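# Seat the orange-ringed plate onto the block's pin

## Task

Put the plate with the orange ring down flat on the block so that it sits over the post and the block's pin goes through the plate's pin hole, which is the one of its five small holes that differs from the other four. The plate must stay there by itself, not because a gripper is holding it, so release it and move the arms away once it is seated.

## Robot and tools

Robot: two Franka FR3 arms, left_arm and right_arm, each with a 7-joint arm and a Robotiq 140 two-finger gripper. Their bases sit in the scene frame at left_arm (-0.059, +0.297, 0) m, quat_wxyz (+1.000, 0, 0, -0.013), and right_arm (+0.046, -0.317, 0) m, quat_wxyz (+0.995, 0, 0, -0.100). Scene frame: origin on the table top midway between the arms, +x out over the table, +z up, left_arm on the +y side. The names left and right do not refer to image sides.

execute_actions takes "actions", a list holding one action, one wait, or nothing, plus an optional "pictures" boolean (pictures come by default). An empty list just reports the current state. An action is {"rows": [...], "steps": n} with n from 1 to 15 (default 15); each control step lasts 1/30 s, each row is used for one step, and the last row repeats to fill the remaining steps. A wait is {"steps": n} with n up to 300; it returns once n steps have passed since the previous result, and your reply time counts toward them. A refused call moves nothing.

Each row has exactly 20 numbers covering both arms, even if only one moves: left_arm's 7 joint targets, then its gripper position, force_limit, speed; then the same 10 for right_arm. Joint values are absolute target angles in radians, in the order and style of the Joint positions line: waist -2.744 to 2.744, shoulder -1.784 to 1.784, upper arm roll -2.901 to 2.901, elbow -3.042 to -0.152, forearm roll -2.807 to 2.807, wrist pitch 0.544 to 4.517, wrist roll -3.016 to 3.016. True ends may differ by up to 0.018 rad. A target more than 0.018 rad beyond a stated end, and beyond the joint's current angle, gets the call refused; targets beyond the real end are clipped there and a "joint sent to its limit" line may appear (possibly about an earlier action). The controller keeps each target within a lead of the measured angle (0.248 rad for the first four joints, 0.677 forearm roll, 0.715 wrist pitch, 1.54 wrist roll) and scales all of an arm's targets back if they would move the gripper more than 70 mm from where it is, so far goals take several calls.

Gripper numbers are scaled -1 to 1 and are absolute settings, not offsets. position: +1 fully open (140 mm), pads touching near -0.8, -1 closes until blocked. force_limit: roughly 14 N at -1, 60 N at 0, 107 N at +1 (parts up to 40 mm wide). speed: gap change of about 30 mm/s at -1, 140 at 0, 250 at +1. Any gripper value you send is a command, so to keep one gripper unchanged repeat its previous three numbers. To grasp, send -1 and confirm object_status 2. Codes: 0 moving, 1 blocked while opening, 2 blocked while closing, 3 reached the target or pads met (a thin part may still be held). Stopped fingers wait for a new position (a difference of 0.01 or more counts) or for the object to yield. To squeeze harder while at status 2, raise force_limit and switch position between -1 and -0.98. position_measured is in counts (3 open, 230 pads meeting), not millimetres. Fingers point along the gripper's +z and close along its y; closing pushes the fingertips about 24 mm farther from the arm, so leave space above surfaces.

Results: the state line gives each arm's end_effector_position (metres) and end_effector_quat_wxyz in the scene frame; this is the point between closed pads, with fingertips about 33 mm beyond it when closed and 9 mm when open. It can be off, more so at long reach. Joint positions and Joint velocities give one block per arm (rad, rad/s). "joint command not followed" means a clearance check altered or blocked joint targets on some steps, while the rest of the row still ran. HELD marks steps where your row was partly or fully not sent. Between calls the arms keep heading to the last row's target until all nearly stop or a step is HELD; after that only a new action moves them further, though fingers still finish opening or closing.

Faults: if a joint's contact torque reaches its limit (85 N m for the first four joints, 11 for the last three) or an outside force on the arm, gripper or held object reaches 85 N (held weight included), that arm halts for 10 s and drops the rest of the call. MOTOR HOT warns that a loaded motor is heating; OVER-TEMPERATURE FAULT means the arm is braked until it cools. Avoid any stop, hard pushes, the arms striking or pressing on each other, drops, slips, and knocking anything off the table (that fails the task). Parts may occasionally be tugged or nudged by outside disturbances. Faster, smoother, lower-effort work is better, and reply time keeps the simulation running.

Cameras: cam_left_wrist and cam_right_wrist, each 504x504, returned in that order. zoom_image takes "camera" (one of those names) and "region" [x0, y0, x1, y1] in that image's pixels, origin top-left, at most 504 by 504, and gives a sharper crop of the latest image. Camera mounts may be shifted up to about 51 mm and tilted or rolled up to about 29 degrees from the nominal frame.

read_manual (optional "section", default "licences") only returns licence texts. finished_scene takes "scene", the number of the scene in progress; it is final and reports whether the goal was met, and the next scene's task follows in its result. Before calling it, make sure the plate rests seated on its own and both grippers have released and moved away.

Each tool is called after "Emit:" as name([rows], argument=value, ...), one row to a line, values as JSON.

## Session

Emit:
execute_actions(actions=[])

Scene clock: 0.00 s of 5100.00 s.
left_arm: end_effector_position=(+0.4318, -0.2144, +0.3269) position_measured=3 object_status=3 end_effector_quat_wxyz=(+0.162, +0.126, +0.972, +0.113) | right_arm: end_effector_position=(+0.0615, -0.7381, +0.2166) position_measured=3 object_status=3 end_effector_quat_wxyz=(-0.508, -0.323, +0.719, +0.349)
Joint positions: left_arm=[-0.884  0.426 -0.083 -1.274  0.434  1.729  0.782] | right_arm=[-0.803  0.424  0.064 -1.953 -0.8    1.241  0.031]
Joint velocities: left_arm=[ 0.001 -0.001  0.     0.     0.001 -0.    -0.002] | right_arm=[-0.001  0.     0.    -0.    -0.    -0.    -0.001]

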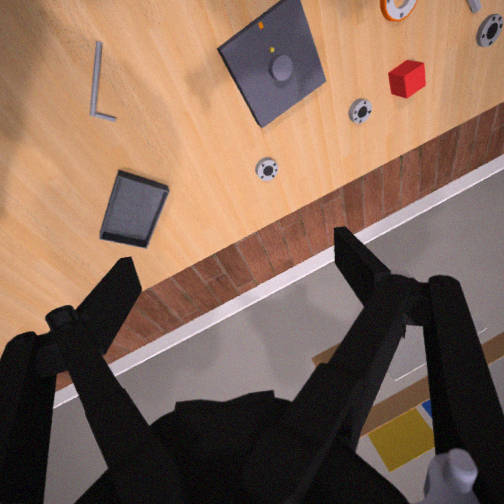

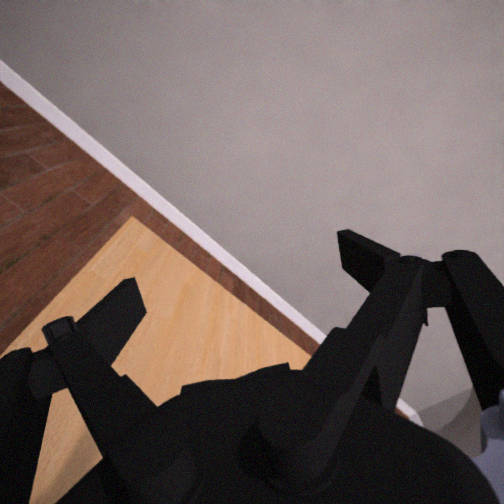

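Returning to the calibrated viewing pose.

Emit:
execute_actions([
  {"rows":[[-0.502,0.14,0,-1.943,0,2.083,-2.1,1,0,0,-0.803,0.424,0.064,-1.953,-0.8,1.241,0.031,1,0,0]]},
], pictures=false)

Emit:
execute_actions([
  {"steps":100},
])

Scene clock: 3.60 s of 5100.00 s.
left_arm: end_effector_position=(+0.4529, +0.0142, +0.2041) position_measured=3 object_status=3 end_effector_quat_wxyz=(-0.013, +0.802, -0.597, -0.017) | right_arm: end_effector_position=(+0.0615, -0.7381, +0.2166) position_measured=3 object_status=3 end_effector_quat_wxyz=(-0.508, -0.323, +0.719, +0.349)
Joint positions: left_arm=[-0.501  0.151  0.009 -1.91   0.032  2.03  -0.823] | right_arm=[-0.803  0.424  0.064 -1.953 -0.8    1.241  0.031]
Joint velocities: left_arm=[ 0.073  0.068  0.    -0.602 -0.258  0.237 -4.202] | right_arm=[ 0.    -0.    -0.    -0.001  0.    -0.    -0.   ]
Steps of this call (steps 1 to 90: nothing new was sent; then 0.10 s passed at rest; steps 91 to 105: all 15 steps of this action). Readings (joint positions | what the end effector reports):
91: left_arm=[-0.867 0.400 -0.085 -1.319 0.383 1.765 0.699] | right_arm=[-0.803 0.424 0.064 -1.953 -0.800 1.241 0.031] | left_arm position_measured=3 object_status=3 | right_arm position_measured=3 object_status=3
92: left_arm=[-0.839 0.365 -0.081 -1.367 0.332 1.795 0.614] | right_arm=[-0.803 0.424 0.064 -1.953 -0.800 1.241 0.031] | left_arm position_measured=3 object_status=3 | right_arm position_measured=3 object_status=3
94: left_arm=[-0.768 0.297 -0.064 -1.446 0.256 1.845 0.453] | right_arm=[-0.803 0.424 0.064 -1.953 -0.800 1.241 0.031] | left_arm position_measured=3 object_status=3 | right_arm position_measured=3 object_status=3
98: left_arm=[-0.616 0.195 -0.025 -1.611 0.144 1.932 0.089] | right_arm=[-0.803 0.424 0.064 -1.953 -0.800 1.241 0.031] | left_arm position_measured=3 object_status=3 | right_arm position_measured=3 object_status=3
105: the state above

Scene clock: 6.93 s of 5100.00 s.
left_arm: end_effector_position=(+0.4501, +0.0031, +0.1986) position_measured=3 object_status=3 end_effector_quat_wxyz=(-0.002, +1.000, -0.002, -0.001) | right_arm: end_effector_position=(+0.0615, -0.7381, +0.2166) position_measured=3 object_status=3 end_effector_quat_wxyz=(-0.508, -0.323, +0.719, +0.349)
Joint positions: left_arm=[-0.5    0.142  0.002 -1.942  0.002  2.08  -2.093] | right_arm=[-0.803  0.424  0.064 -1.953 -0.8    1.241  0.031]
Joint velocities: left_arm=[ 0.     0.    -0.002 -0.    -0.001 -0.     0.   ] | right_arm=[ 0.001 -0.001 -0.001  0.001  0.001  0.001  0.002]
Steps of this call (steps 1 to 60: the robot went on to your last target; steps 61 to 100: nothing new was sent). Readings (joint positions | what the end effector reports):
1: left_arm=[-0.500 0.153 0.008 -1.925 0.025 2.037 -0.955] | right_arm=[-0.803 0.424 0.064 -1.953 -0.800 1.241 0.031] | left_arm position_measured=3 object_status=3 | right_arm position_measured=3 object_status=3
2: left_arm=[-0.500 0.153 0.007 -1.935 0.019 2.044 -1.073] | right_arm=[-0.803 0.424 0.064 -1.953 -0.800 1.241 0.031] | left_arm position_measured=3 object_status=3 | right_arm position_measured=3 object_status=3
4: left_arm=[-0.500 0.151 0.004 -1.941 0.012 2.055 -1.274] | right_arm=[-0.803 0.424 0.064 -1.953 -0.800 1.241 0.031] | left_arm position_measured=3 object_status=3 | right_arm position_measured=3 object_status=3
8: left_arm=[-0.500 0.144 0.002 -1.942 0.005 2.069 -1.564] | right_arm=[-0.803 0.424 0.064 -1.953 -0.800 1.241 0.031] | left_arm position_measured=3 object_status=3 | right_arm position_measured=3 object_status=3
100: the state above
All arms were judged still, so your last target was given up. Only a new action makes them travel on or press farther. Fingers that are still opening or closing keep moving.

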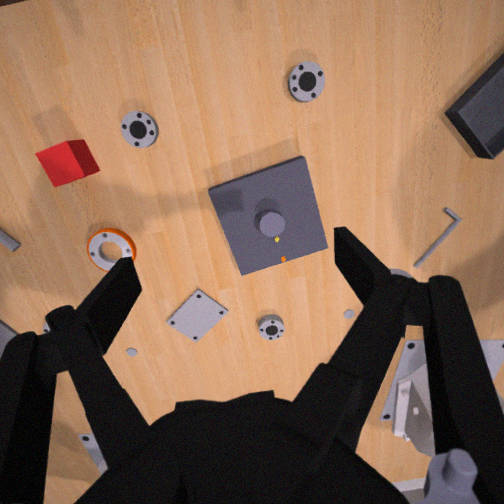

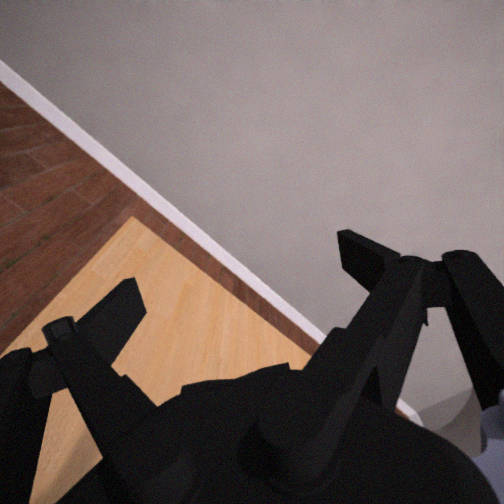

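Emit:
execute_actions([
  {"rows":[[-0.244,-0.011,0,-2.423,0,2.412,-1.84,0.2,0,0,-0.803,0.424,0.064,-1.953,-0.8,1.241,0.031,1,0,0]]},
], pictures=false)

Emit:
execute_actions([
  {"steps":40},
])

Scene clock: 12.87 s of 5100.00 s.
left_arm: end_effector_position=(+0.3952, +0.1736, +0.0935) position_measured=103 object_status=0 end_effector_quat_wxyz=(-0.007, +0.999, +0.039, -0.022) | right_arm: end_effector_position=(+0.0615, -0.7381, +0.2166) position_measured=3 object_status=3 end_effector_quat_wxyz=(-0.508, -0.323, +0.719, +0.349)
Joint positions: left_arm=[-0.245 -0.002  0.005 -2.421  0.002  2.373 -1.916] | right_arm=[-0.803  0.424  0.064 -1.953 -0.8    1.241  0.031]
Joint velocities: left_arm=[-0.    -0.059 -0.036 -0.036 -0.001  0.209  0.227] | right_arm=[-0.    -0.     0.    -0.     0.001 -0.001  0.003]
Steps of this call (steps 1 to 90: nothing new was sent; then 2.43 s passed at rest; steps 91 to 105: all 15 steps of this action). Readings (joint positions | what the end effector reports):
91: left_arm=[-0.481 0.126 -0.011 -1.970 0.002 2.107 -2.082] | right_arm=[-0.803 0.424 0.064 -1.953 -0.800 1.241 0.031] | left_arm position_measured=3 object_status=0 | right_arm position_measured=3 object_status=3
92: left_arm=[-0.454 0.105 -0.017 -2.008 0.002 2.133 -2.071] | right_arm=[-0.803 0.424 0.064 -1.953 -0.800 1.241 0.031] | left_arm position_measured=9 object_status=0 | right_arm position_measured=3 object_status=3
94: left_arm=[-0.391 0.064 -0.015 -2.088 0.002 2.186 -2.047] | right_arm=[-0.803 0.424 0.064 -1.953 -0.800 1.241 0.031] | left_arm position_measured=24 object_status=0 | right_arm position_measured=3 object_status=3
98: left_arm=[-0.287 0.008 0.002 -2.284 0.002 2.284 -1.995] | right_arm=[-0.803 0.424 0.064 -1.953 -0.800 1.241 0.031] | left_arm position_measured=55 object_status=0 | right_arm position_measured=3 object_status=3
105: the state above

Scene clock: 14.20 s of 5100.00 s.
left_arm: end_effector_position=(+0.4073, +0.1689, +0.0994) position_measured=104 object_status=3 end_effector_quat_wxyz=(-0.001, +1.000, +0.004, -0.002) | right_arm: end_effector_position=(+0.0615, -0.7381, +0.2166) position_measured=3 object_status=3 end_effector_quat_wxyz=(-0.508, -0.323, +0.719, +0.349)
Joint positions: left_arm=[-0.245 -0.009  0.002 -2.421  0.002  2.409 -1.848] | right_arm=[-0.803  0.424  0.064 -1.953 -0.8    1.241  0.031]
Joint velocities: left_arm=[ 0.    -0.    -0.001 -0.001  0.001  0.002  0.002] | right_arm=[ 0.     0.    -0.    -0.     0.    -0.    -0.001]
Steps of this call (steps 1 to 40: the robot went on to your last target). Readings (joint positions | what the end effector reports):
1: left_arm=[-0.245 -0.004 0.004 -2.421 0.002 2.379 -1.909] | right_arm=[-0.803 0.424 0.064 -1.953 -0.800 1.241 0.031] | left_arm position_measured=104 object_status=0 | right_arm position_measured=3 object_status=3
2: left_arm=[-0.245 -0.005 0.003 -2.421 0.002 2.385 -1.902] | right_arm=[-0.803 0.424 0.064 -1.953 -0.800 1.241 0.031] | left_arm position_measured=104 object_status=0 | right_arm position_measured=3 object_status=3
4: left_arm=[-0.245 -0.008 0.002 -2.421 0.002 2.393 -1.892] | right_arm=[-0.803 0.424 0.064 -1.953 -0.800 1.241 0.031] | left_arm position_measured=104 object_status=0 | right_arm position_measured=3 object_status=3
8: left_arm=[-0.245 -0.009 0.002 -2.421 0.002 2.402 -1.876] | right_arm=[-0.803 0.424 0.064 -1.953 -0.800 1.241 0.031] | left_arm position_measured=104 object_status=3 | right_arm position_measured=3 object_status=3
40: the state above

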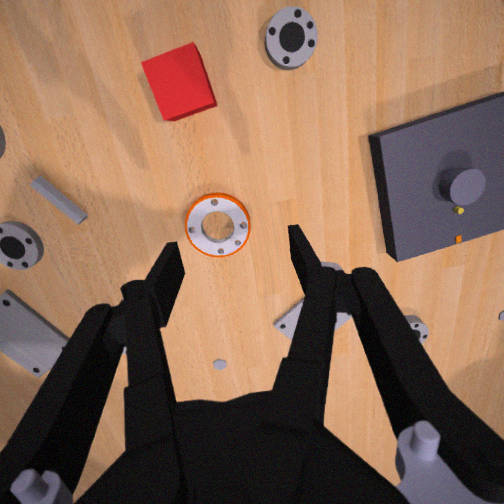

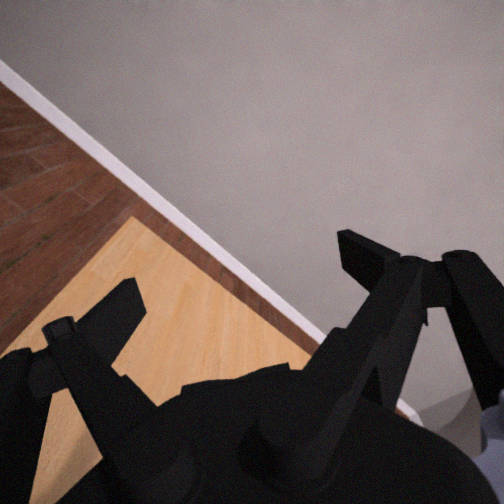

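Emit:
execute_actions([
  {"rows":[[-0.205,0.062,0,-2.461,0,2.523,1.34,0.2,0,0,-0.803,0.424,0.064,-1.953,-0.8,1.241,0.031,1,0,0]]},
], pictures=false)

Emit:
execute_actions([
  {"steps":70},
])

Scene clock: 20.13 s of 5100.00 s.
left_arm: end_effector_position=(+0.4039, +0.1877, +0.0581) position_measured=104 object_status=3 end_effector_quat_wxyz=(-0.004, -0.459, +0.889, +0.004) | right_arm: end_effector_position=(+0.0615, -0.7381, +0.2166) position_measured=3 object_status=3 end_effector_quat_wxyz=(-0.508, -0.323, +0.719, +0.349)
Joint positions: left_arm=[-0.207  0.063  0.001 -2.462  0.001  2.514  0.385] | right_arm=[-0.803  0.424  0.064 -1.953 -0.8    1.241  0.031]
Joint velocities: left_arm=[-0.001  0.001 -0.    -0.002  0.     0.037  3.138] | right_arm=[ 0.    -0.001  0.     0.     0.    -0.    -0.   ]
Steps of this call (steps 1 to 15: the robot went on to your last target; steps 16 to 90: nothing new was sent; then 2.43 s passed at rest; steps 91 to 105: all 15 steps of this action). Readings (joint positions | what the end effector reports):
91: left_arm=[-0.238 -0.001 -0.002 -2.425 0.001 2.429 -1.709] | right_arm=[-0.803 0.424 0.064 -1.953 -0.800 1.241 0.031] | left_arm position_measured=104 object_status=3 | right_arm position_measured=3 object_status=3
92: left_arm=[-0.229 0.014 -0.002 -2.432 0.001 2.447 -1.551] | right_arm=[-0.803 0.424 0.064 -1.953 -0.800 1.241 0.031] | left_arm position_measured=104 object_status=3 | right_arm position_measured=3 object_status=3
94: left_arm=[-0.215 0.044 -0.000 -2.449 0.001 2.470 -1.236] | right_arm=[-0.803 0.424 0.064 -1.953 -0.800 1.241 0.031] | left_arm position_measured=104 object_status=3 | right_arm position_measured=3 object_status=3
98: left_arm=[-0.207 0.063 0.001 -2.462 0.001 2.495 -0.607] | right_arm=[-0.803 0.424 0.064 -1.953 -0.800 1.241 0.031] | left_arm position_measured=104 object_status=3 | right_arm position_measured=3 object_status=3
105: the state above

Scene clock: 22.47 s of 5100.00 s.
left_arm: end_effector_position=(+0.4059, +0.1873, +0.0587) position_measured=104 object_status=3 end_effector_quat_wxyz=(-0.002, -0.003, +1.000, +0.001) | right_arm: end_effector_position=(+0.0615, -0.7381, +0.2166) position_measured=3 object_status=3 end_effector_quat_wxyz=(-0.508, -0.323, +0.719, +0.349)
Joint positions: left_arm=[-0.207  0.063  0.001 -2.462  0.001  2.52   1.332] | right_arm=[-0.803  0.424  0.064 -1.953 -0.8    1.241  0.031]
Joint velocities: left_arm=[ 0.    -0.001 -0.    -0.    -0.002 -0.001 -0.   ] | right_arm=[ 0.001 -0.001 -0.002 -0.001 -0.     0.    -0.   ]
Steps of this call (steps 1 to 60: the robot went on to your last target; steps 61 to 70: nothing new was sent). Readings (joint positions | what the end effector reports):
1: left_arm=[-0.207 0.063 0.001 -2.462 0.001 2.515 0.483] | right_arm=[-0.803 0.424 0.064 -1.953 -0.800 1.241 0.031] | left_arm position_measured=104 object_status=3 | right_arm position_measured=3 object_status=3
2: left_arm=[-0.207 0.063 0.001 -2.462 0.001 2.516 0.571] | right_arm=[-0.803 0.424 0.064 -1.953 -0.800 1.241 0.031] | left_arm position_measured=104 object_status=3 | right_arm position_measured=3 object_status=3
4: left_arm=[-0.207 0.063 0.001 -2.462 0.001 2.517 0.721] | right_arm=[-0.803 0.424 0.064 -1.953 -0.800 1.241 0.031] | left_arm position_measured=104 object_status=3 | right_arm position_measured=3 object_status=3
8: left_arm=[-0.207 0.063 0.001 -2.462 0.001 2.519 0.938] | right_arm=[-0.803 0.424 0.064 -1.953 -0.800 1.241 0.031] | left_arm position_measured=104 object_status=3 | right_arm position_measured=3 object_status=3
70: the state above
All arms were judged still, so your last target was given up. Only a new action makes them travel on or press farther. Fingers that are still opening or closing keep moving.

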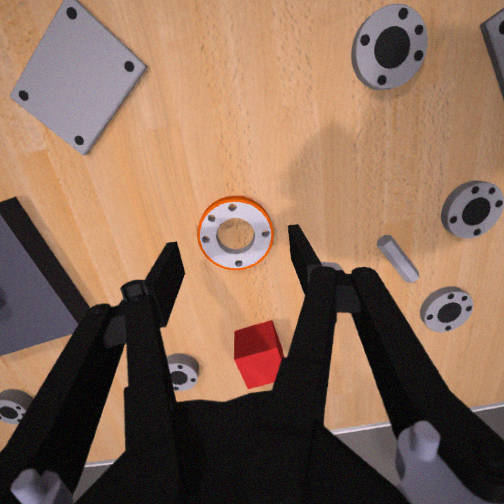

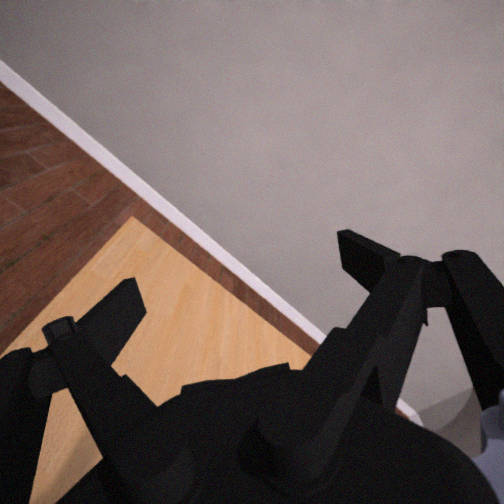

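Emit:
execute_actions([
  {"rows":[[-0.205,0.119,0,-2.478,0,2.597,1.34,0.2,0,0,-0.803,0.424,0.064,-1.953,-0.8,1.241,0.031,1,0,0]]},
], pictures=false)

Emit:
execute_actions([
  {"steps":10},
], pictures=false)

Emit:
execute_actions([
  {"rows":[[-0.205,0.119,0,-2.478,0,2.597,1.34,-1,0,-0.4,-0.803,0.424,0.064,-1.953,-0.8,1.241,0.031,1,0,0]]},
])

Scene clock: 27.10 s of 5100.00 s.
left_arm: end_effector_position=(+0.4026, +0.1881, +0.0323) position_measured=104 object_status=3 end_effector_quat_wxyz=(-0.003, -0.002, +1.000, +0.001) | right_arm: end_effector_position=(+0.0615, -0.7381, +0.2166) position_measured=3 object_status=3 end_effector_quat_wxyz=(-0.508, -0.323, +0.719, +0.349)
Joint positions: left_arm=[-0.207  0.118  0.001 -2.478  0.001  2.59   1.333] | right_arm=[-0.803  0.424  0.064 -1.953 -0.8    1.241  0.031]
Joint velocities: left_arm=[-0.001 -0.     0.001  0.001  0.001  0.025 -0.   ] | right_arm=[ 0.002 -0.     0.001  0.001  0.    -0.     0.001]
Steps of this call (steps 1 to 90: nothing new was sent; then 1.13 s passed at rest; steps 91 to 105: all 15 steps of this action). Readings (joint positions | what the end effector reports):
91: left_arm=[-0.207 0.069 0.001 -2.462 0.001 2.533 1.333] | right_arm=[-0.803 0.424 0.064 -1.953 -0.800 1.241 0.031] | left_arm position_measured=104 object_status=3 | right_arm position_measured=3 object_status=3
92: left_arm=[-0.207 0.082 0.001 -2.464 0.001 2.545 1.333] | right_arm=[-0.803 0.424 0.064 -1.953 -0.800 1.241 0.031] | left_arm position_measured=104 object_status=3 | right_arm position_measured=3 object_status=3
94: left_arm=[-0.207 0.104 0.001 -2.472 0.001 2.561 1.333] | right_arm=[-0.803 0.424 0.064 -1.953 -0.800 1.241 0.031] | left_arm position_measured=104 object_status=3 | right_arm position_measured=3 object_status=3
98: left_arm=[-0.207 0.118 0.001 -2.478 0.001 2.578 1.333] | right_arm=[-0.803 0.424 0.064 -1.953 -0.800 1.241 0.031] | left_arm position_measured=104 object_status=3 | right_arm position_measured=3 object_status=3
105: the state above

Scene clock: 27.43 s of 5100.00 s.
left_arm: end_effector_position=(+0.4037, +0.1878, +0.0326) position_measured=104 object_status=3 end_effector_quat_wxyz=(-0.001, -0.002, +1.000, +0.001) | right_arm: end_effector_position=(+0.0615, -0.7381, +0.2166) position_measured=3 object_status=3 end_effector_quat_wxyz=(-0.508, -0.323, +0.719, +0.349)
Joint positions: left_arm=[-0.207  0.118  0.001 -2.478  0.001  2.594  1.333] | right_arm=[-0.803  0.424  0.064 -1.953 -0.8    1.241  0.031]
Joint velocities: left_arm=[ 0.     0.001 -0.001  0.001  0.     0.003 -0.001] | right_arm=[-0.    -0.001  0.    -0.     0.    -0.    -0.002]
Steps of this call (steps 1 to 10: the robot went on to your last target). Readings (joint positions | what the end effector reports):
1: left_arm=[-0.207 0.118 0.001 -2.478 0.001 2.591 1.333] | right_arm=[-0.803 0.424 0.064 -1.953 -0.800 1.241 0.031] | left_arm position_measured=104 object_status=3 | right_arm position_measured=3 object_status=3
2: left_arm=[-0.207 0.118 0.001 -2.478 0.001 2.591 1.333] | right_arm=[-0.803 0.424 0.064 -1.953 -0.800 1.241 0.031] | left_arm position_measured=104 object_status=3 | right_arm position_measured=3 object_status=3
4: left_arm=[-0.207 0.118 0.001 -2.478 0.001 2.592 1.333] | right_arm=[-0.803 0.424 0.064 -1.953 -0.800 1.241 0.031] | left_arm position_measured=104 object_status=3 | right_arm position_measured=3 object_status=3
8: left_arm=[-0.207 0.118 0.001 -2.478 0.001 2.593 1.333] | right_arm=[-0.803 0.424 0.064 -1.953 -0.800 1.241 0.031] | left_arm position_measured=104 object_status=3 | right_arm position_measured=3 object_status=3
10: the state above

Scene clock: 27.93 s of 5100.00 s.
left_arm: end_effector_position=(+0.4044, +0.1877, +0.0331) position_measured=140 object_status=2 end_effector_quat_wxyz=(-0.001, -0.003, +1.000, +0.001) | right_arm: end_effector_position=(+0.0615, -0.7381, +0.2166) position_measured=3 object_status=3 end_effector_quat_wxyz=(-0.508, -0.323, +0.719, +0.349)
Joint positions: left_arm=[-0.207  0.118  0.001 -2.478  0.001  2.594  1.333] | right_arm=[-0.803  0.424  0.064 -1.953 -0.8    1.241  0.031]
Joint velocities: left_arm=[-0.     0.001  0.     0.001  0.     0.001  0.001] | right_arm=[-0.001 -0.001 -0.    -0.001  0.001  0.     0.   ]
Steps of this call (steps 1 to 15: all 15 steps of this action). Readings (joint positions | what the end effector reports):
1: left_arm=[-0.207 0.118 0.001 -2.478 0.001 2.594 1.333] | right_arm=[-0.803 0.424 0.064 -1.953 -0.800 1.241 0.031] | left_arm position_measured=104 object_status=0 | right_arm position_measured=3 object_status=3
2: left_arm=[-0.207 0.118 0.001 -2.478 0.001 2.594 1.333] | right_arm=[-0.803 0.424 0.064 -1.953 -0.800 1.241 0.031] | left_arm position_measured=108 object_status=0 | right_arm position_measured=3 object_status=3
4: left_arm=[-0.207 0.118 0.001 -2.478 0.001 2.594 1.333] | right_arm=[-0.803 0.424 0.064 -1.953 -0.800 1.241 0.031] | left_arm position_measured=118 object_status=0 | right_arm position_measured=3 object_status=3
8: left_arm=[-0.207 0.118 0.001 -2.478 0.001 2.594 1.333] | right_arm=[-0.803 0.424 0.064 -1.953 -0.800 1.241 0.031] | left_arm position_measured=139 object_status=0 | right_arm position_measured=3 object_status=3
15: the state above

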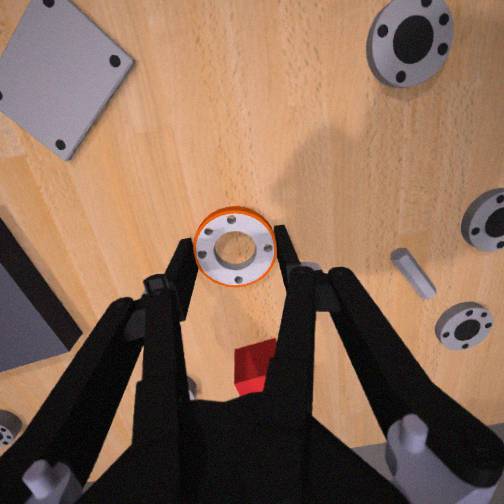

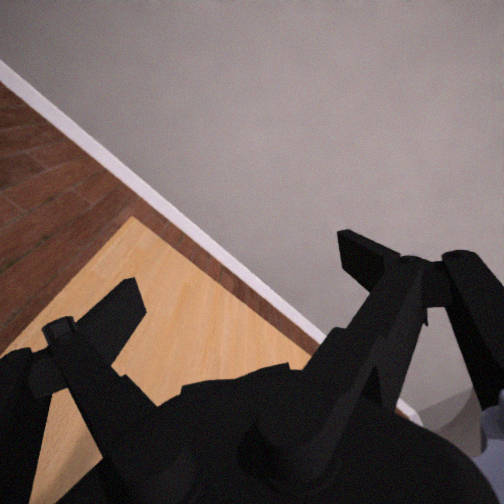

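Emit:
execute_actions([
  {"rows":[[-0.205,-0.07,0,-2.41,0,2.34,1.5,-1,0,-0.4,-0.803,0.424,0.064,-1.953,-0.8,1.241,0.031,1,0,0]]},
], pictures=false)

Emit:
execute_actions([
  {"rows":[[-0.558,0.15,0,-2.13,0,2.28,1.65,-1,0,-0.4,-0.803,0.424,0.064,-1.953,-0.8,1.241,0.031,1,0,0]]},
], pictures=false)

Emit:
execute_actions([
  {"rows":[[-0.558,0.199,0,-2.142,0,2.341,1.65,-1,0,-0.4,-0.803,0.424,0.064,-1.953,-0.8,1.241,0.031,1,0,0]]},
], pictures=false)

Emit:
execute_actions([
  {"steps":20},
])

Emit:
zoom_image(camera="cam_left_wrist", region=[140,132,340,332])

Scene clock: 34.23 s of 5100.00 s.
left_arm: end_effector_position=(+0.4157, +0.1851, +0.1305) position_measured=140 object_status=2 end_effector_quat_wxyz=(+0.010, +0.061, +0.998, -0.001) | right_arm: end_effector_position=(+0.0615, -0.7381, +0.2166) position_measured=3 object_status=3 end_effector_quat_wxyz=(-0.508, -0.323, +0.719, +0.349)
Joint positions: left_arm=[-0.207 -0.072  0.001 -2.409  0.001  2.358  1.459] | right_arm=[-0.803  0.424  0.064 -1.953 -0.8    1.241  0.031]
Joint velocities: left_arm=[-0.001  0.003 -0.    -0.008  0.    -0.1    0.112] | right_arm=[ 0.     0.    -0.001  0.002 -0.     0.001 -0.   ]
Steps of this call (steps 1 to 15: the robot went on to your last target; steps 16 to 90: nothing new was sent; then 2.80 s passed at rest; steps 91 to 105: all 15 steps of this action). Readings (joint positions | what the end effector reports):
91: left_arm=[-0.207 0.103 0.001 -2.476 0.001 2.562 1.343] | right_arm=[-0.803 0.424 0.064 -1.953 -0.800 1.241 0.031] | left_arm position_measured=140 object_status=2 | right_arm position_measured=3 object_status=3
92: left_arm=[-0.207 0.070 0.001 -2.468 0.001 2.528 1.355] | right_arm=[-0.803 0.424 0.064 -1.953 -0.800 1.241 0.031] | left_arm position_measured=140 object_status=2 | right_arm position_measured=3 object_status=3
94: left_arm=[-0.207 -0.003 0.001 -2.439 0.001 2.469 1.381] | right_arm=[-0.803 0.424 0.064 -1.953 -0.800 1.241 0.031] | left_arm position_measured=140 object_status=2 | right_arm position_measured=3 object_status=3
98: left_arm=[-0.207 -0.071 0.001 -2.404 0.001 2.406 1.421] | right_arm=[-0.803 0.424 0.064 -1.953 -0.800 1.241 0.031] | left_arm position_measured=140 object_status=2 | right_arm position_measured=3 object_status=3
105: the state above

Scene clock: 34.73 s of 5100.00 s.
left_arm: end_effector_position=(+0.4071, -0.0193, +0.1274) position_measured=140 object_status=2 end_effector_quat_wxyz=(+0.004, +0.302, +0.953, -0.002) | right_arm: end_effector_position=(+0.0615, -0.7381, +0.2166) position_measured=3 object_status=3 end_effector_quat_wxyz=(-0.508, -0.323, +0.719, +0.349)
Joint positions: left_arm=[-0.561  0.147 -0.009 -2.135  0.001  2.292  1.589] | right_arm=[-0.803  0.424  0.064 -1.953 -0.8    1.241  0.031]
Joint velocities: left_arm=[-0.002  0.019  0.044  0.032  0.001 -0.057  0.177] | right_arm=[-0.001  0.001  0.001 -0.001  0.001  0.001 -0.001]
Steps of this call (steps 1 to 15: all 15 steps of this action). Readings (joint positions | what the end effector reports):
1: left_arm=[-0.229 -0.051 0.013 -2.382 0.001 2.348 1.468] | right_arm=[-0.803 0.424 0.064 -1.953 -0.800 1.241 0.031] | left_arm position_measured=140 object_status=2 | right_arm position_measured=3 object_status=3
2: left_arm=[-0.259 -0.019 0.017 -2.344 0.001 2.343 1.476] | right_arm=[-0.803 0.424 0.064 -1.953 -0.800 1.241 0.031] | left_arm position_measured=140 object_status=2 | right_arm position_measured=3 object_status=3
4: left_arm=[-0.326 0.030 0.017 -2.283 0.001 2.335 1.491] | right_arm=[-0.803 0.424 0.064 -1.953 -0.800 1.241 0.031] | left_arm position_measured=140 object_status=2 | right_arm position_measured=3 object_status=3
8: left_arm=[-0.465 0.104 0.009 -2.188 0.001 2.316 1.527] | right_arm=[-0.803 0.424 0.064 -1.953 -0.800 1.241 0.031] | left_arm position_measured=140 object_status=2 | right_arm position_measured=3 object_status=3
15: the state above

Scene clock: 35.23 s of 5100.00 s.
left_arm: end_effector_position=(+0.4081, -0.0137, +0.0979) position_measured=140 object_status=2 end_effector_quat_wxyz=(-0.004, +0.319, +0.948, +0.001) | right_arm: end_effector_position=(+0.0615, -0.7381, +0.2166) position_measured=3 object_status=3 end_effector_quat_wxyz=(-0.508, -0.323, +0.719, +0.349)
Joint positions: left_arm=[-0.56   0.2   -0.002 -2.144  0.001  2.335  1.632] | right_arm=[-0.803  0.424  0.064 -1.953 -0.8    1.241  0.031]
Joint velocities: left_arm=[-0.     0.001  0.    -0.     0.001  0.016  0.031] | right_arm=[ 0.001 -0.    -0.001 -0.001 -0.    -0.     0.001]
Steps of this call (steps 1 to 15: all 15 steps of this action). Readings (joint positions | what the end effector reports):
1: left_arm=[-0.561 0.153 -0.007 -2.134 0.001 2.300 1.594] | right_arm=[-0.803 0.424 0.064 -1.953 -0.800 1.241 0.031] | left_arm position_measured=140 object_status=2 | right_arm position_measured=3 object_status=3
2: left_arm=[-0.561 0.164 -0.005 -2.133 0.001 2.308 1.599] | right_arm=[-0.803 0.424 0.064 -1.953 -0.800 1.241 0.031] | left_arm position_measured=140 object_status=2 | right_arm position_measured=3 object_status=3
4: left_arm=[-0.560 0.185 -0.003 -2.138 0.001 2.318 1.608] | right_arm=[-0.803 0.424 0.064 -1.953 -0.800 1.241 0.031] | left_arm position_measured=140 object_status=2 | right_arm position_measured=3 object_status=3
8: left_arm=[-0.560 0.200 -0.002 -2.144 0.001 2.327 1.620] | right_arm=[-0.803 0.424 0.064 -1.953 -0.800 1.241 0.031] | left_arm position_measured=140 object_status=2 | right_arm position_measured=3 object_status=3
15: the state above

Scene clock: 35.90 s of 5100.00 s.
left_arm: end_effector_position=(+0.4088, -0.0141, +0.0981) position_measured=140 object_status=2 end_effector_quat_wxyz=(-0.003, +0.323, +0.946, +0.001) | right_arm: end_effector_position=(+0.0615, -0.7381, +0.2166) position_measured=3 object_status=3 end_effector_quat_wxyz=(-0.508, -0.323, +0.719, +0.349)
Joint positions: left_arm=[-0.56   0.2   -0.002 -2.144  0.001  2.338  1.642] | right_arm=[-0.803  0.424  0.064 -1.953 -0.8    1.241  0.031]
Joint velocities: left_arm=[-0.    -0.001 -0.001  0.001  0.001  0.001  0.003] | right_arm=[-0.001 -0.     0.    -0.     0.    -0.     0.   ]
Steps of this call (steps 1 to 15: the robot went on to your last target; steps 16 to 20: nothing new was sent). Readings (joint positions | what the end effector reports):
1: left_arm=[-0.560 0.200 -0.002 -2.144 0.001 2.336 1.633] | right_arm=[-0.803 0.424 0.064 -1.953 -0.800 1.241 0.031] | left_arm position_measured=140 object_status=2 | right_arm position_measured=3 object_status=3
2: left_arm=[-0.560 0.200 -0.002 -2.144 0.001 2.336 1.634] | right_arm=[-0.803 0.424 0.064 -1.953 -0.800 1.241 0.031] | left_arm position_measured=140 object_status=2 | right_arm position_measured=3 object_status=3
4: left_arm=[-0.560 0.200 -0.002 -2.144 0.001 2.337 1.636] | right_arm=[-0.803 0.424 0.064 -1.953 -0.800 1.241 0.031] | left_arm position_measured=140 object_status=2 | right_arm position_measured=3 object_status=3
8: left_arm=[-0.560 0.200 -0.002 -2.144 0.001 2.337 1.638] | right_arm=[-0.803 0.424 0.064 -1.953 -0.800 1.241 0.031] | left_arm position_measured=140 object_status=2 | right_arm position_measured=3 object_status=3
20: the state above
All arms were judged still, so your last target was given up. Only a new action makes them travel on or press farther. Fingers that are still opening or closing keep moving.

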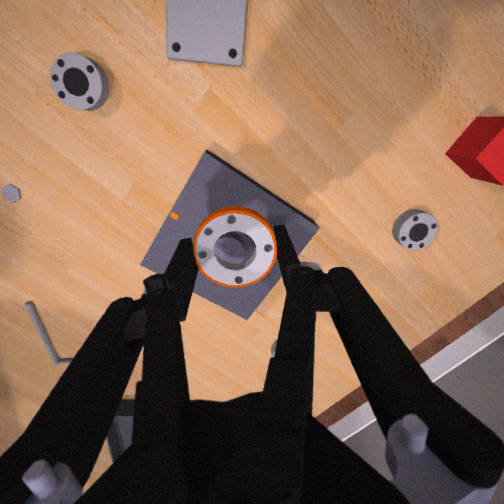

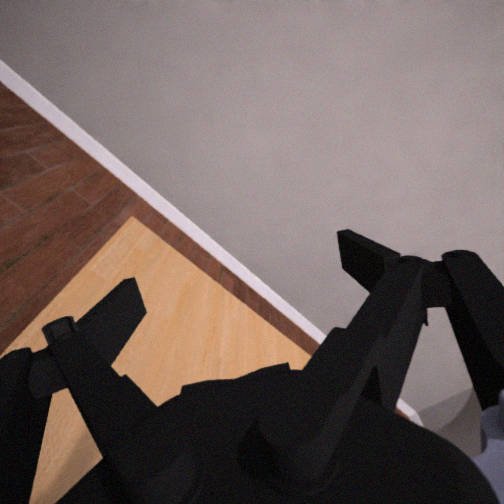

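Region (140, 132, 340, 332) of cam_left_wrist's 504x504 image, scaled by 2.520, with more detail than that image has.

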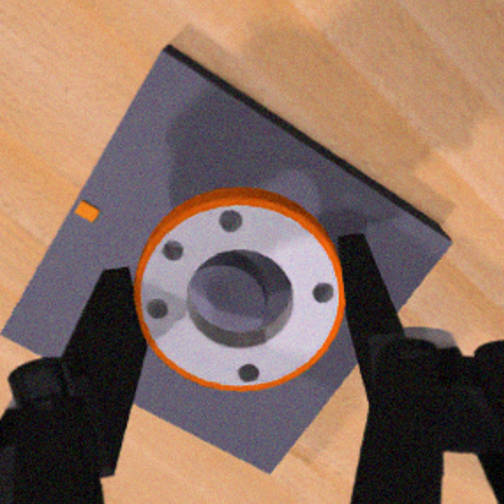

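Emit:
execute_actions([
  {"rows":[[-0.57,0.225,0,-2.108,0,2.336,1.57,-1,0,-0.4,-0.803,0.424,0.064,-1.953,-0.8,1.241,0.031,1,0,0]],"steps":8},
], pictures=false)

Emit:
execute_actions([
  {"rows":[[-0.57,0.25,0,-2.114,0,2.367,1.57,-1,0,-0.4,-0.803,0.424,0.064,-1.953,-0.8,1.241,0.031,1,0,0]]},
], pictures=false)

Emit:
execute_actions([
  {"steps":15},
])

Emit:
zoom_image(camera="cam_left_wrist", region=[180,185,300,305])

Scene clock: 42.97 s of 5100.00 s.
left_arm: end_effector_position=(+0.4160, -0.0239, +0.0989) position_measured=140 object_status=2 end_effector_quat_wxyz=(+0.001, +0.309, +0.951, -0.000) | right_arm: end_effector_position=(+0.0615, -0.7381, +0.2166) position_measured=3 object_status=3 end_effector_quat_wxyz=(-0.508, -0.323, +0.719, +0.349)
Joint positions: left_arm=[-0.568  0.223 -0.001 -2.111  0.001  2.337  1.605] | right_arm=[-0.803  0.424  0.064 -1.953 -0.8    1.241  0.031]
Joint velocities: left_arm=[-0.001  0.008 -0.     0.016  0.    -0.001 -0.092] | right_arm=[-0.    -0.002 -0.     0.     0.    -0.    -0.001]
Steps of this call (steps 1 to 90: nothing new was sent; then 3.80 s passed at rest; steps 91 to 98: all 8 steps of this action). Readings (joint positions | what the end effector reports):
91: left_arm=[-0.561 0.205 -0.001 -2.136 0.001 2.337 1.637] | right_arm=[-0.803 0.424 0.064 -1.953 -0.800 1.241 0.031] | left_arm position_measured=140 object_status=2 | right_arm position_measured=3 object_status=3
92: left_arm=[-0.562 0.211 -0.001 -2.127 0.001 2.337 1.631] | right_arm=[-0.803 0.424 0.064 -1.953 -0.800 1.241 0.031] | left_arm position_measured=140 object_status=2 | right_arm position_measured=3 object_status=3
94: left_arm=[-0.566 0.218 -0.001 -2.117 0.001 2.337 1.620] | right_arm=[-0.803 0.424 0.064 -1.953 -0.800 1.241 0.031] | left_arm position_measured=140 object_status=2 | right_arm position_measured=3 object_status=3
98: the state above

Scene clock: 43.47 s of 5100.00 s.
left_arm: end_effector_position=(+0.4161, -0.0239, +0.0844) position_measured=140 object_status=2 end_effector_quat_wxyz=(-0.001, +0.299, +0.954, +0.000) | right_arm: end_effector_position=(+0.0615, -0.7381, +0.2166) position_measured=3 object_status=3 end_effector_quat_wxyz=(-0.508, -0.323, +0.719, +0.349)
Joint positions: left_arm=[-0.568  0.25  -0.001 -2.114  0.001  2.362  1.583] | right_arm=[-0.803  0.424  0.064 -1.953 -0.8    1.241  0.031]
Joint velocities: left_arm=[-0.     0.    -0.001  0.002 -0.001  0.01  -0.018] | right_arm=[ 0.001 -0.    -0.001  0.001 -0.    -0.    -0.001]
Steps of this call (steps 1 to 15: all 15 steps of this action). Readings (joint positions | what the end effector reports):
1: left_arm=[-0.568 0.225 -0.001 -2.111 0.001 2.341 1.602] | right_arm=[-0.803 0.424 0.064 -1.953 -0.800 1.241 0.031] | left_arm position_measured=140 object_status=2 | right_arm position_measured=3 object_status=3
2: left_arm=[-0.568 0.231 -0.001 -2.111 0.001 2.346 1.600] | right_arm=[-0.803 0.424 0.064 -1.953 -0.800 1.241 0.031] | left_arm position_measured=140 object_status=2 | right_arm position_measured=3 object_status=3
4: left_arm=[-0.568 0.242 -0.001 -2.112 0.001 2.352 1.595] | right_arm=[-0.803 0.424 0.064 -1.953 -0.800 1.241 0.031] | left_arm position_measured=140 object_status=2 | right_arm position_measured=3 object_status=3
8: left_arm=[-0.568 0.250 -0.001 -2.114 0.001 2.358 1.589] | right_arm=[-0.803 0.424 0.064 -1.953 -0.800 1.241 0.031] | left_arm position_measured=140 object_status=2 | right_arm position_measured=3 object_status=3
15: the state above

Scene clock: 43.97 s of 5100.00 s.
left_arm: end_effector_position=(+0.4164, -0.0242, +0.0845) position_measured=140 object_status=2 end_effector_quat_wxyz=(-0.000, +0.297, +0.955, +0.000) | right_arm: end_effector_position=(+0.0615, -0.7381, +0.2166) position_measured=3 object_status=3 end_effector_quat_wxyz=(-0.508, -0.323, +0.719, +0.349)
Joint positions: left_arm=[-0.568  0.25  -0.001 -2.114  0.001  2.364  1.578] | right_arm=[-0.803  0.424  0.064 -1.953 -0.8    1.241  0.031]
Joint velocities: left_arm=[ 0.    -0.     0.001  0.001 -0.001  0.    -0.002] | right_arm=[-0.001 -0.001 -0.001 -0.001 -0.002  0.001  0.001]
Steps of this call (steps 1 to 15: the robot went on to your last target). Readings (joint positions | what the end effector reports):
1: left_arm=[-0.568 0.250 -0.001 -2.114 0.001 2.362 1.582] | right_arm=[-0.803 0.424 0.064 -1.953 -0.800 1.241 0.031] | left_arm position_measured=140 object_status=2 | right_arm position_measured=3 object_status=3
2: left_arm=[-0.568 0.250 -0.001 -2.114 0.001 2.363 1.582] | right_arm=[-0.803 0.424 0.064 -1.953 -0.800 1.241 0.031] | left_arm position_measured=140 object_status=2 | right_arm position_measured=3 object_status=3
4: left_arm=[-0.568 0.250 -0.001 -2.114 0.001 2.363 1.581] | right_arm=[-0.803 0.424 0.064 -1.953 -0.800 1.241 0.031] | left_arm position_measured=140 object_status=2 | right_arm position_measured=3 object_status=3
8: left_arm=[-0.568 0.250 -0.001 -2.114 0.001 2.363 1.580] | right_arm=[-0.803 0.424 0.064 -1.953 -0.800 1.241 0.031] | left_arm position_measured=140 object_status=2 | right_arm position_measured=3 object_status=3
15: the state above
All arms were judged still, so your last target was given up. Only a new action makes them travel on or press farther. Fingers that are still opening or closing keep moving.

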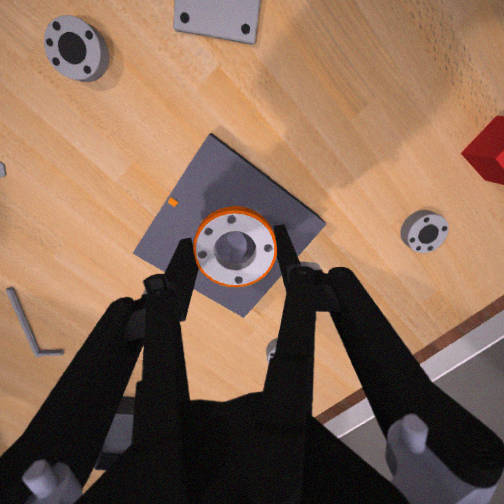

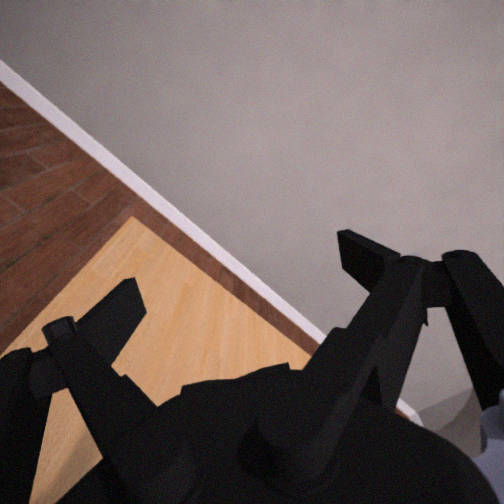

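Region (180, 185, 300, 305) of cam_left_wrist's 504x504 image, scaled by 4.200, with more detail than that image has.

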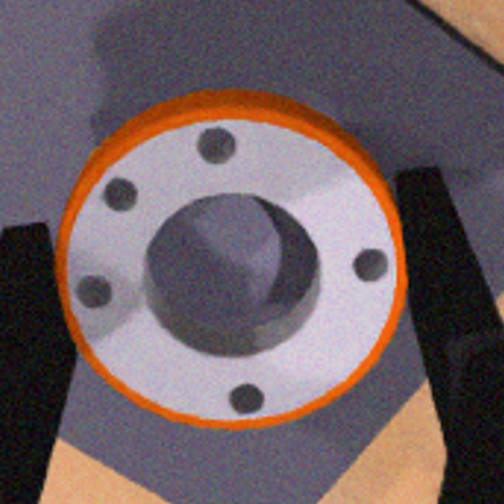

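Emit:
execute_actions([
  {"rows":[[-0.5815,0.257,0,-2.117,0,2.376,1.56,-1,0,-0.4,-0.803,0.424,0.064,-1.953,-0.8,1.241,0.031,1,0,0]]},
])

Emit:
zoom_image(camera="cam_left_wrist", region=[180,185,300,305])

Scene clock: 47.33 s of 5100.00 s.
left_arm: end_effector_position=(+0.4134, -0.0294, +0.0812) position_measured=140 object_status=2 end_effector_quat_wxyz=(+0.000, +0.297, +0.955, +0.000) | right_arm: end_effector_position=(+0.0615, -0.7381, +0.2166) position_measured=3 object_status=3 end_effector_quat_wxyz=(-0.508, -0.323, +0.719, +0.349)
Joint positions: left_arm=[-0.579  0.255  0.    -2.116  0.001  2.372  1.569] | right_arm=[-0.803  0.424  0.064 -1.953 -0.8    1.241  0.031]
Joint velocities: left_arm=[-0.    -0.     0.    -0.    -0.001  0.002 -0.007] | right_arm=[-0.001 -0.    -0.001 -0.001 -0.     0.    -0.001]
Steps of this call (steps 1 to 86: nothing new was sent; steps 87 to 101: all 15 steps of this action). Readings (joint positions | what the end effector reports):
87: left_arm=[-0.570 0.250 0.000 -2.114 0.001 2.365 1.576] | right_arm=[-0.803 0.424 0.064 -1.953 -0.800 1.241 0.031] | left_arm position_measured=140 object_status=2 | right_arm position_measured=3 object_status=3
88: left_arm=[-0.572 0.251 0.000 -2.114 0.001 2.367 1.575] | right_arm=[-0.803 0.424 0.064 -1.953 -0.800 1.241 0.031] | left_arm position_measured=140 object_status=2 | right_arm position_measured=3 object_status=3
90: left_arm=[-0.577 0.254 0.000 -2.115 0.001 2.369 1.574] | right_arm=[-0.803 0.424 0.064 -1.953 -0.800 1.241 0.031] | left_arm position_measured=140 object_status=2 | right_arm position_measured=3 object_status=3
94: left_arm=[-0.579 0.255 0.000 -2.116 0.001 2.371 1.572] | right_arm=[-0.803 0.424 0.064 -1.953 -0.800 1.241 0.031] | left_arm position_measured=140 object_status=2 | right_arm position_measured=3 object_status=3
101: the state above

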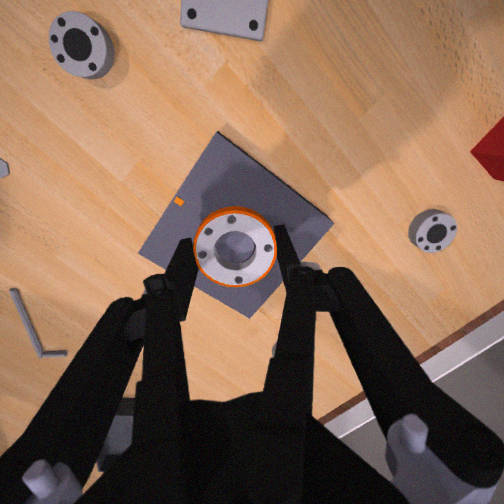

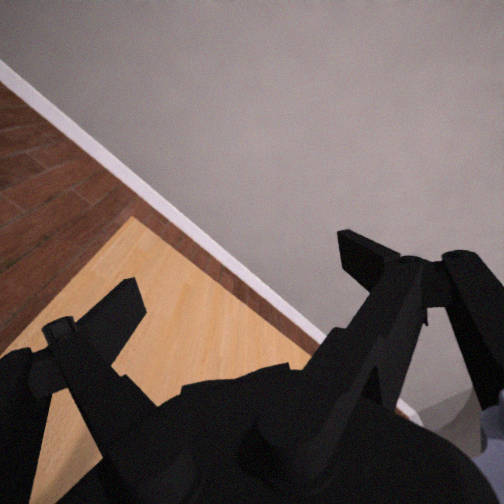

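Region (180, 185, 300, 305) of cam_left_wrist's 504x504 image, scaled by 4.200, with more detail than that image has.

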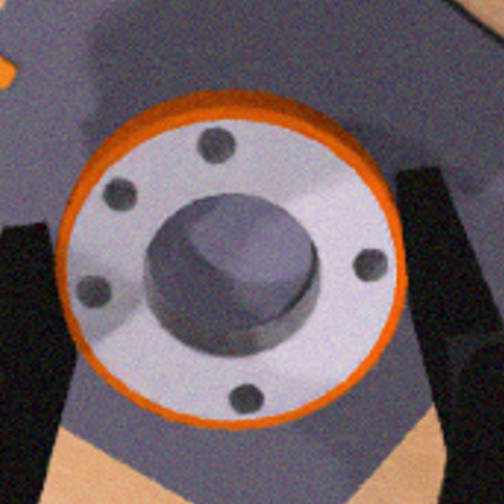

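Emit:
execute_actions([
  {"rows":[[-0.583,0.264,0,-2.113,0,2.379,1.56,-1,0,-0.4,-0.803,0.424,0.064,-1.953,-0.8,1.241,0.031,1,0,0]]},
])

Emit:
zoom_image(camera="cam_left_wrist", region=[205,220,270,285])

Scene clock: 69.60 s of 5100.00 s.
left_arm: end_effector_position=(+0.4129, -0.0299, +0.0780) position_measured=140 object_status=2 end_effector_quat_wxyz=(-0.001, +0.297, +0.955, +0.001) | right_arm: end_effector_position=(+0.0615, -0.7381, +0.2166) position_measured=3 object_status=3 end_effector_quat_wxyz=(-0.508, -0.323, +0.719, +0.349)
Joint positions: left_arm=[-0.581  0.262  0.    -2.115  0.001  2.376  1.567] | right_arm=[-0.803  0.424  0.064 -1.953 -0.8    1.241  0.031]
Joint velocities: left_arm=[-0.002 -0.     0.001 -0.001  0.     0.001 -0.002] | right_arm=[ 0.001 -0.001  0.001  0.001 -0.001  0.    -0.   ]
Steps of this call (steps 1 to 15: the robot went on to your last target; steps 16 to 90: nothing new was sent; then 18.77 s passed at rest; steps 91 to 105: all 15 steps of this action). Readings (joint positions | what the end effector reports):
91: left_arm=[-0.580 0.256 0.000 -2.115 0.001 2.373 1.567] | right_arm=[-0.803 0.424 0.064 -1.953 -0.800 1.241 0.031] | left_arm position_measured=140 object_status=2 | right_arm position_measured=3 object_status=3
92: left_arm=[-0.580 0.258 0.000 -2.115 0.001 2.374 1.567] | right_arm=[-0.803 0.424 0.064 -1.953 -0.800 1.241 0.031] | left_arm position_measured=140 object_status=2 | right_arm position_measured=3 object_status=3
94: left_arm=[-0.580 0.260 0.000 -2.115 0.001 2.374 1.567] | right_arm=[-0.803 0.424 0.064 -1.953 -0.800 1.241 0.031] | left_arm position_measured=140 object_status=2 | right_arm position_measured=3 object_status=3
98: left_arm=[-0.581 0.262 0.000 -2.115 0.001 2.375 1.567] | right_arm=[-0.803 0.424 0.064 -1.953 -0.800 1.241 0.031] | left_arm position_measured=140 object_status=2 | right_arm position_measured=3 object_status=3
105: the state above

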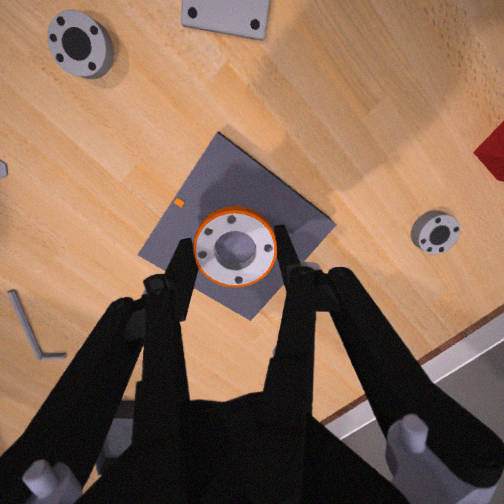

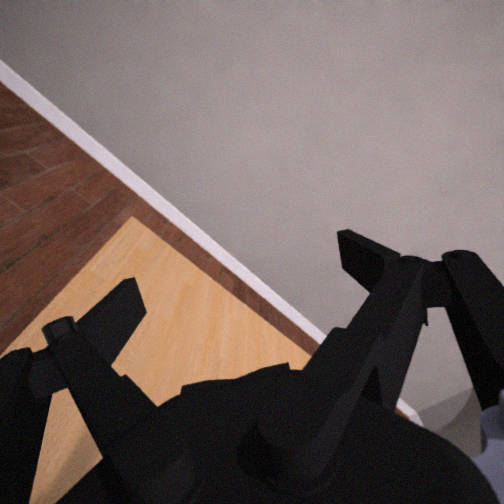

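Region (205, 220, 270, 285) of cam_left_wrist's 504x504 image, scaled by 7.754, with more detail than that image has.

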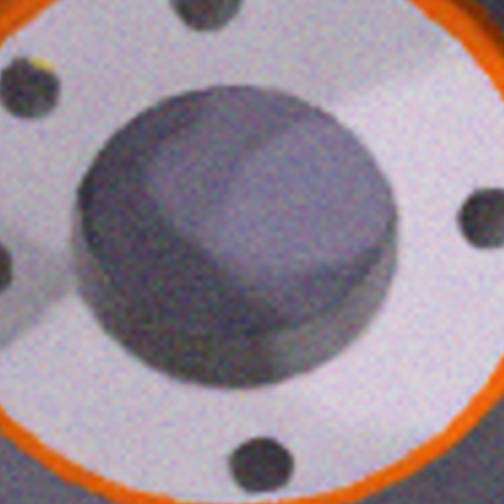

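Emit:
execute_actions([
  {"rows":[[-0.583,0.269,0,-2.105,0,2.378,1.56,-1,0,-0.4,-0.803,0.424,0.064,-1.953,-0.8,1.241,0.031,1,0,0]]},
])

Emit:
zoom_image(camera="cam_left_wrist", region=[205,220,270,285])

Scene clock: 73.93 s of 5100.00 s.
left_arm: end_effector_position=(+0.4153, -0.0316, +0.0784) position_measured=140 object_status=2 end_effector_quat_wxyz=(+0.001, +0.297, +0.955, +0.000) | right_arm: end_effector_position=(+0.0615, -0.7381, +0.2166) position_measured=3 object_status=3 end_effector_quat_wxyz=(-0.508, -0.323, +0.719, +0.349)
Joint positions: left_arm=[-0.581  0.267  0.    -2.107  0.001  2.376  1.567] | right_arm=[-0.803  0.424  0.064 -1.953 -0.8    1.241  0.031]
Joint velocities: left_arm=[ 0.    -0.    -0.001 -0.    -0.    -0.001  0.003] | right_arm=[ 0.002 -0.     0.     0.001 -0.     0.001 -0.001]
Steps of this call (steps 1 to 15: the robot went on to your last target; steps 16 to 90: nothing new was sent; then 0.83 s passed at rest; steps 91 to 105: all 15 steps of this action). Readings (joint positions | what the end effector reports):
91: left_arm=[-0.581 0.263 0.000 -2.113 0.001 2.376 1.567] | right_arm=[-0.803 0.424 0.064 -1.953 -0.800 1.241 0.031] | left_arm position_measured=140 object_status=2 | right_arm position_measured=3 object_status=3
92: left_arm=[-0.581 0.265 0.000 -2.111 0.001 2.376 1.567] | right_arm=[-0.803 0.424 0.064 -1.953 -0.800 1.241 0.031] | left_arm position_measured=140 object_status=2 | right_arm position_measured=3 object_status=3
94: left_arm=[-0.581 0.266 0.000 -2.109 0.001 2.376 1.567] | right_arm=[-0.803 0.424 0.064 -1.953 -0.800 1.241 0.031] | left_arm position_measured=140 object_status=2 | right_arm position_measured=3 object_status=3
98: left_arm=[-0.581 0.267 0.000 -2.108 0.001 2.376 1.567] | right_arm=[-0.803 0.424 0.064 -1.953 -0.800 1.241 0.031] | left_arm position_measured=140 object_status=2 | right_arm position_measured=3 object_status=3
105: the state above

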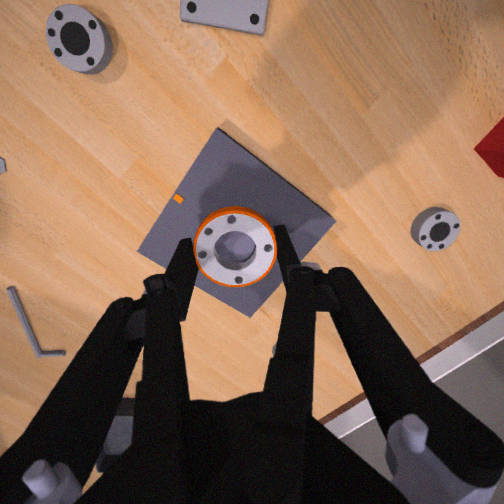

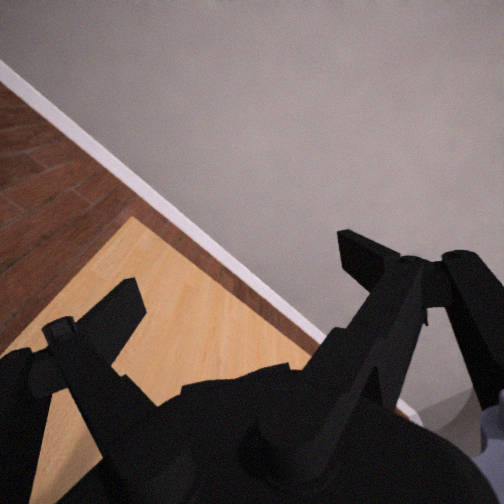

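Region (205, 220, 270, 285) of cam_left_wrist's 504x504 image, scaled by 7.754, with more detail than that image has.

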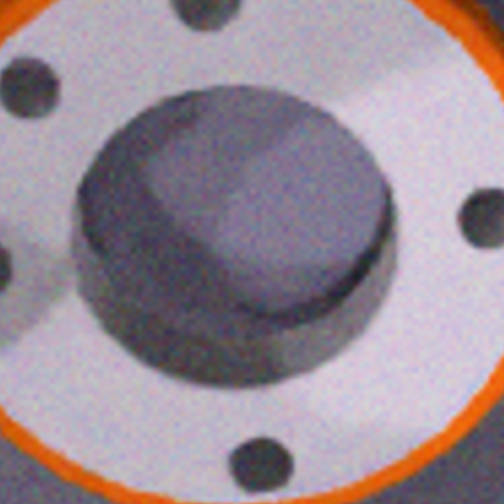

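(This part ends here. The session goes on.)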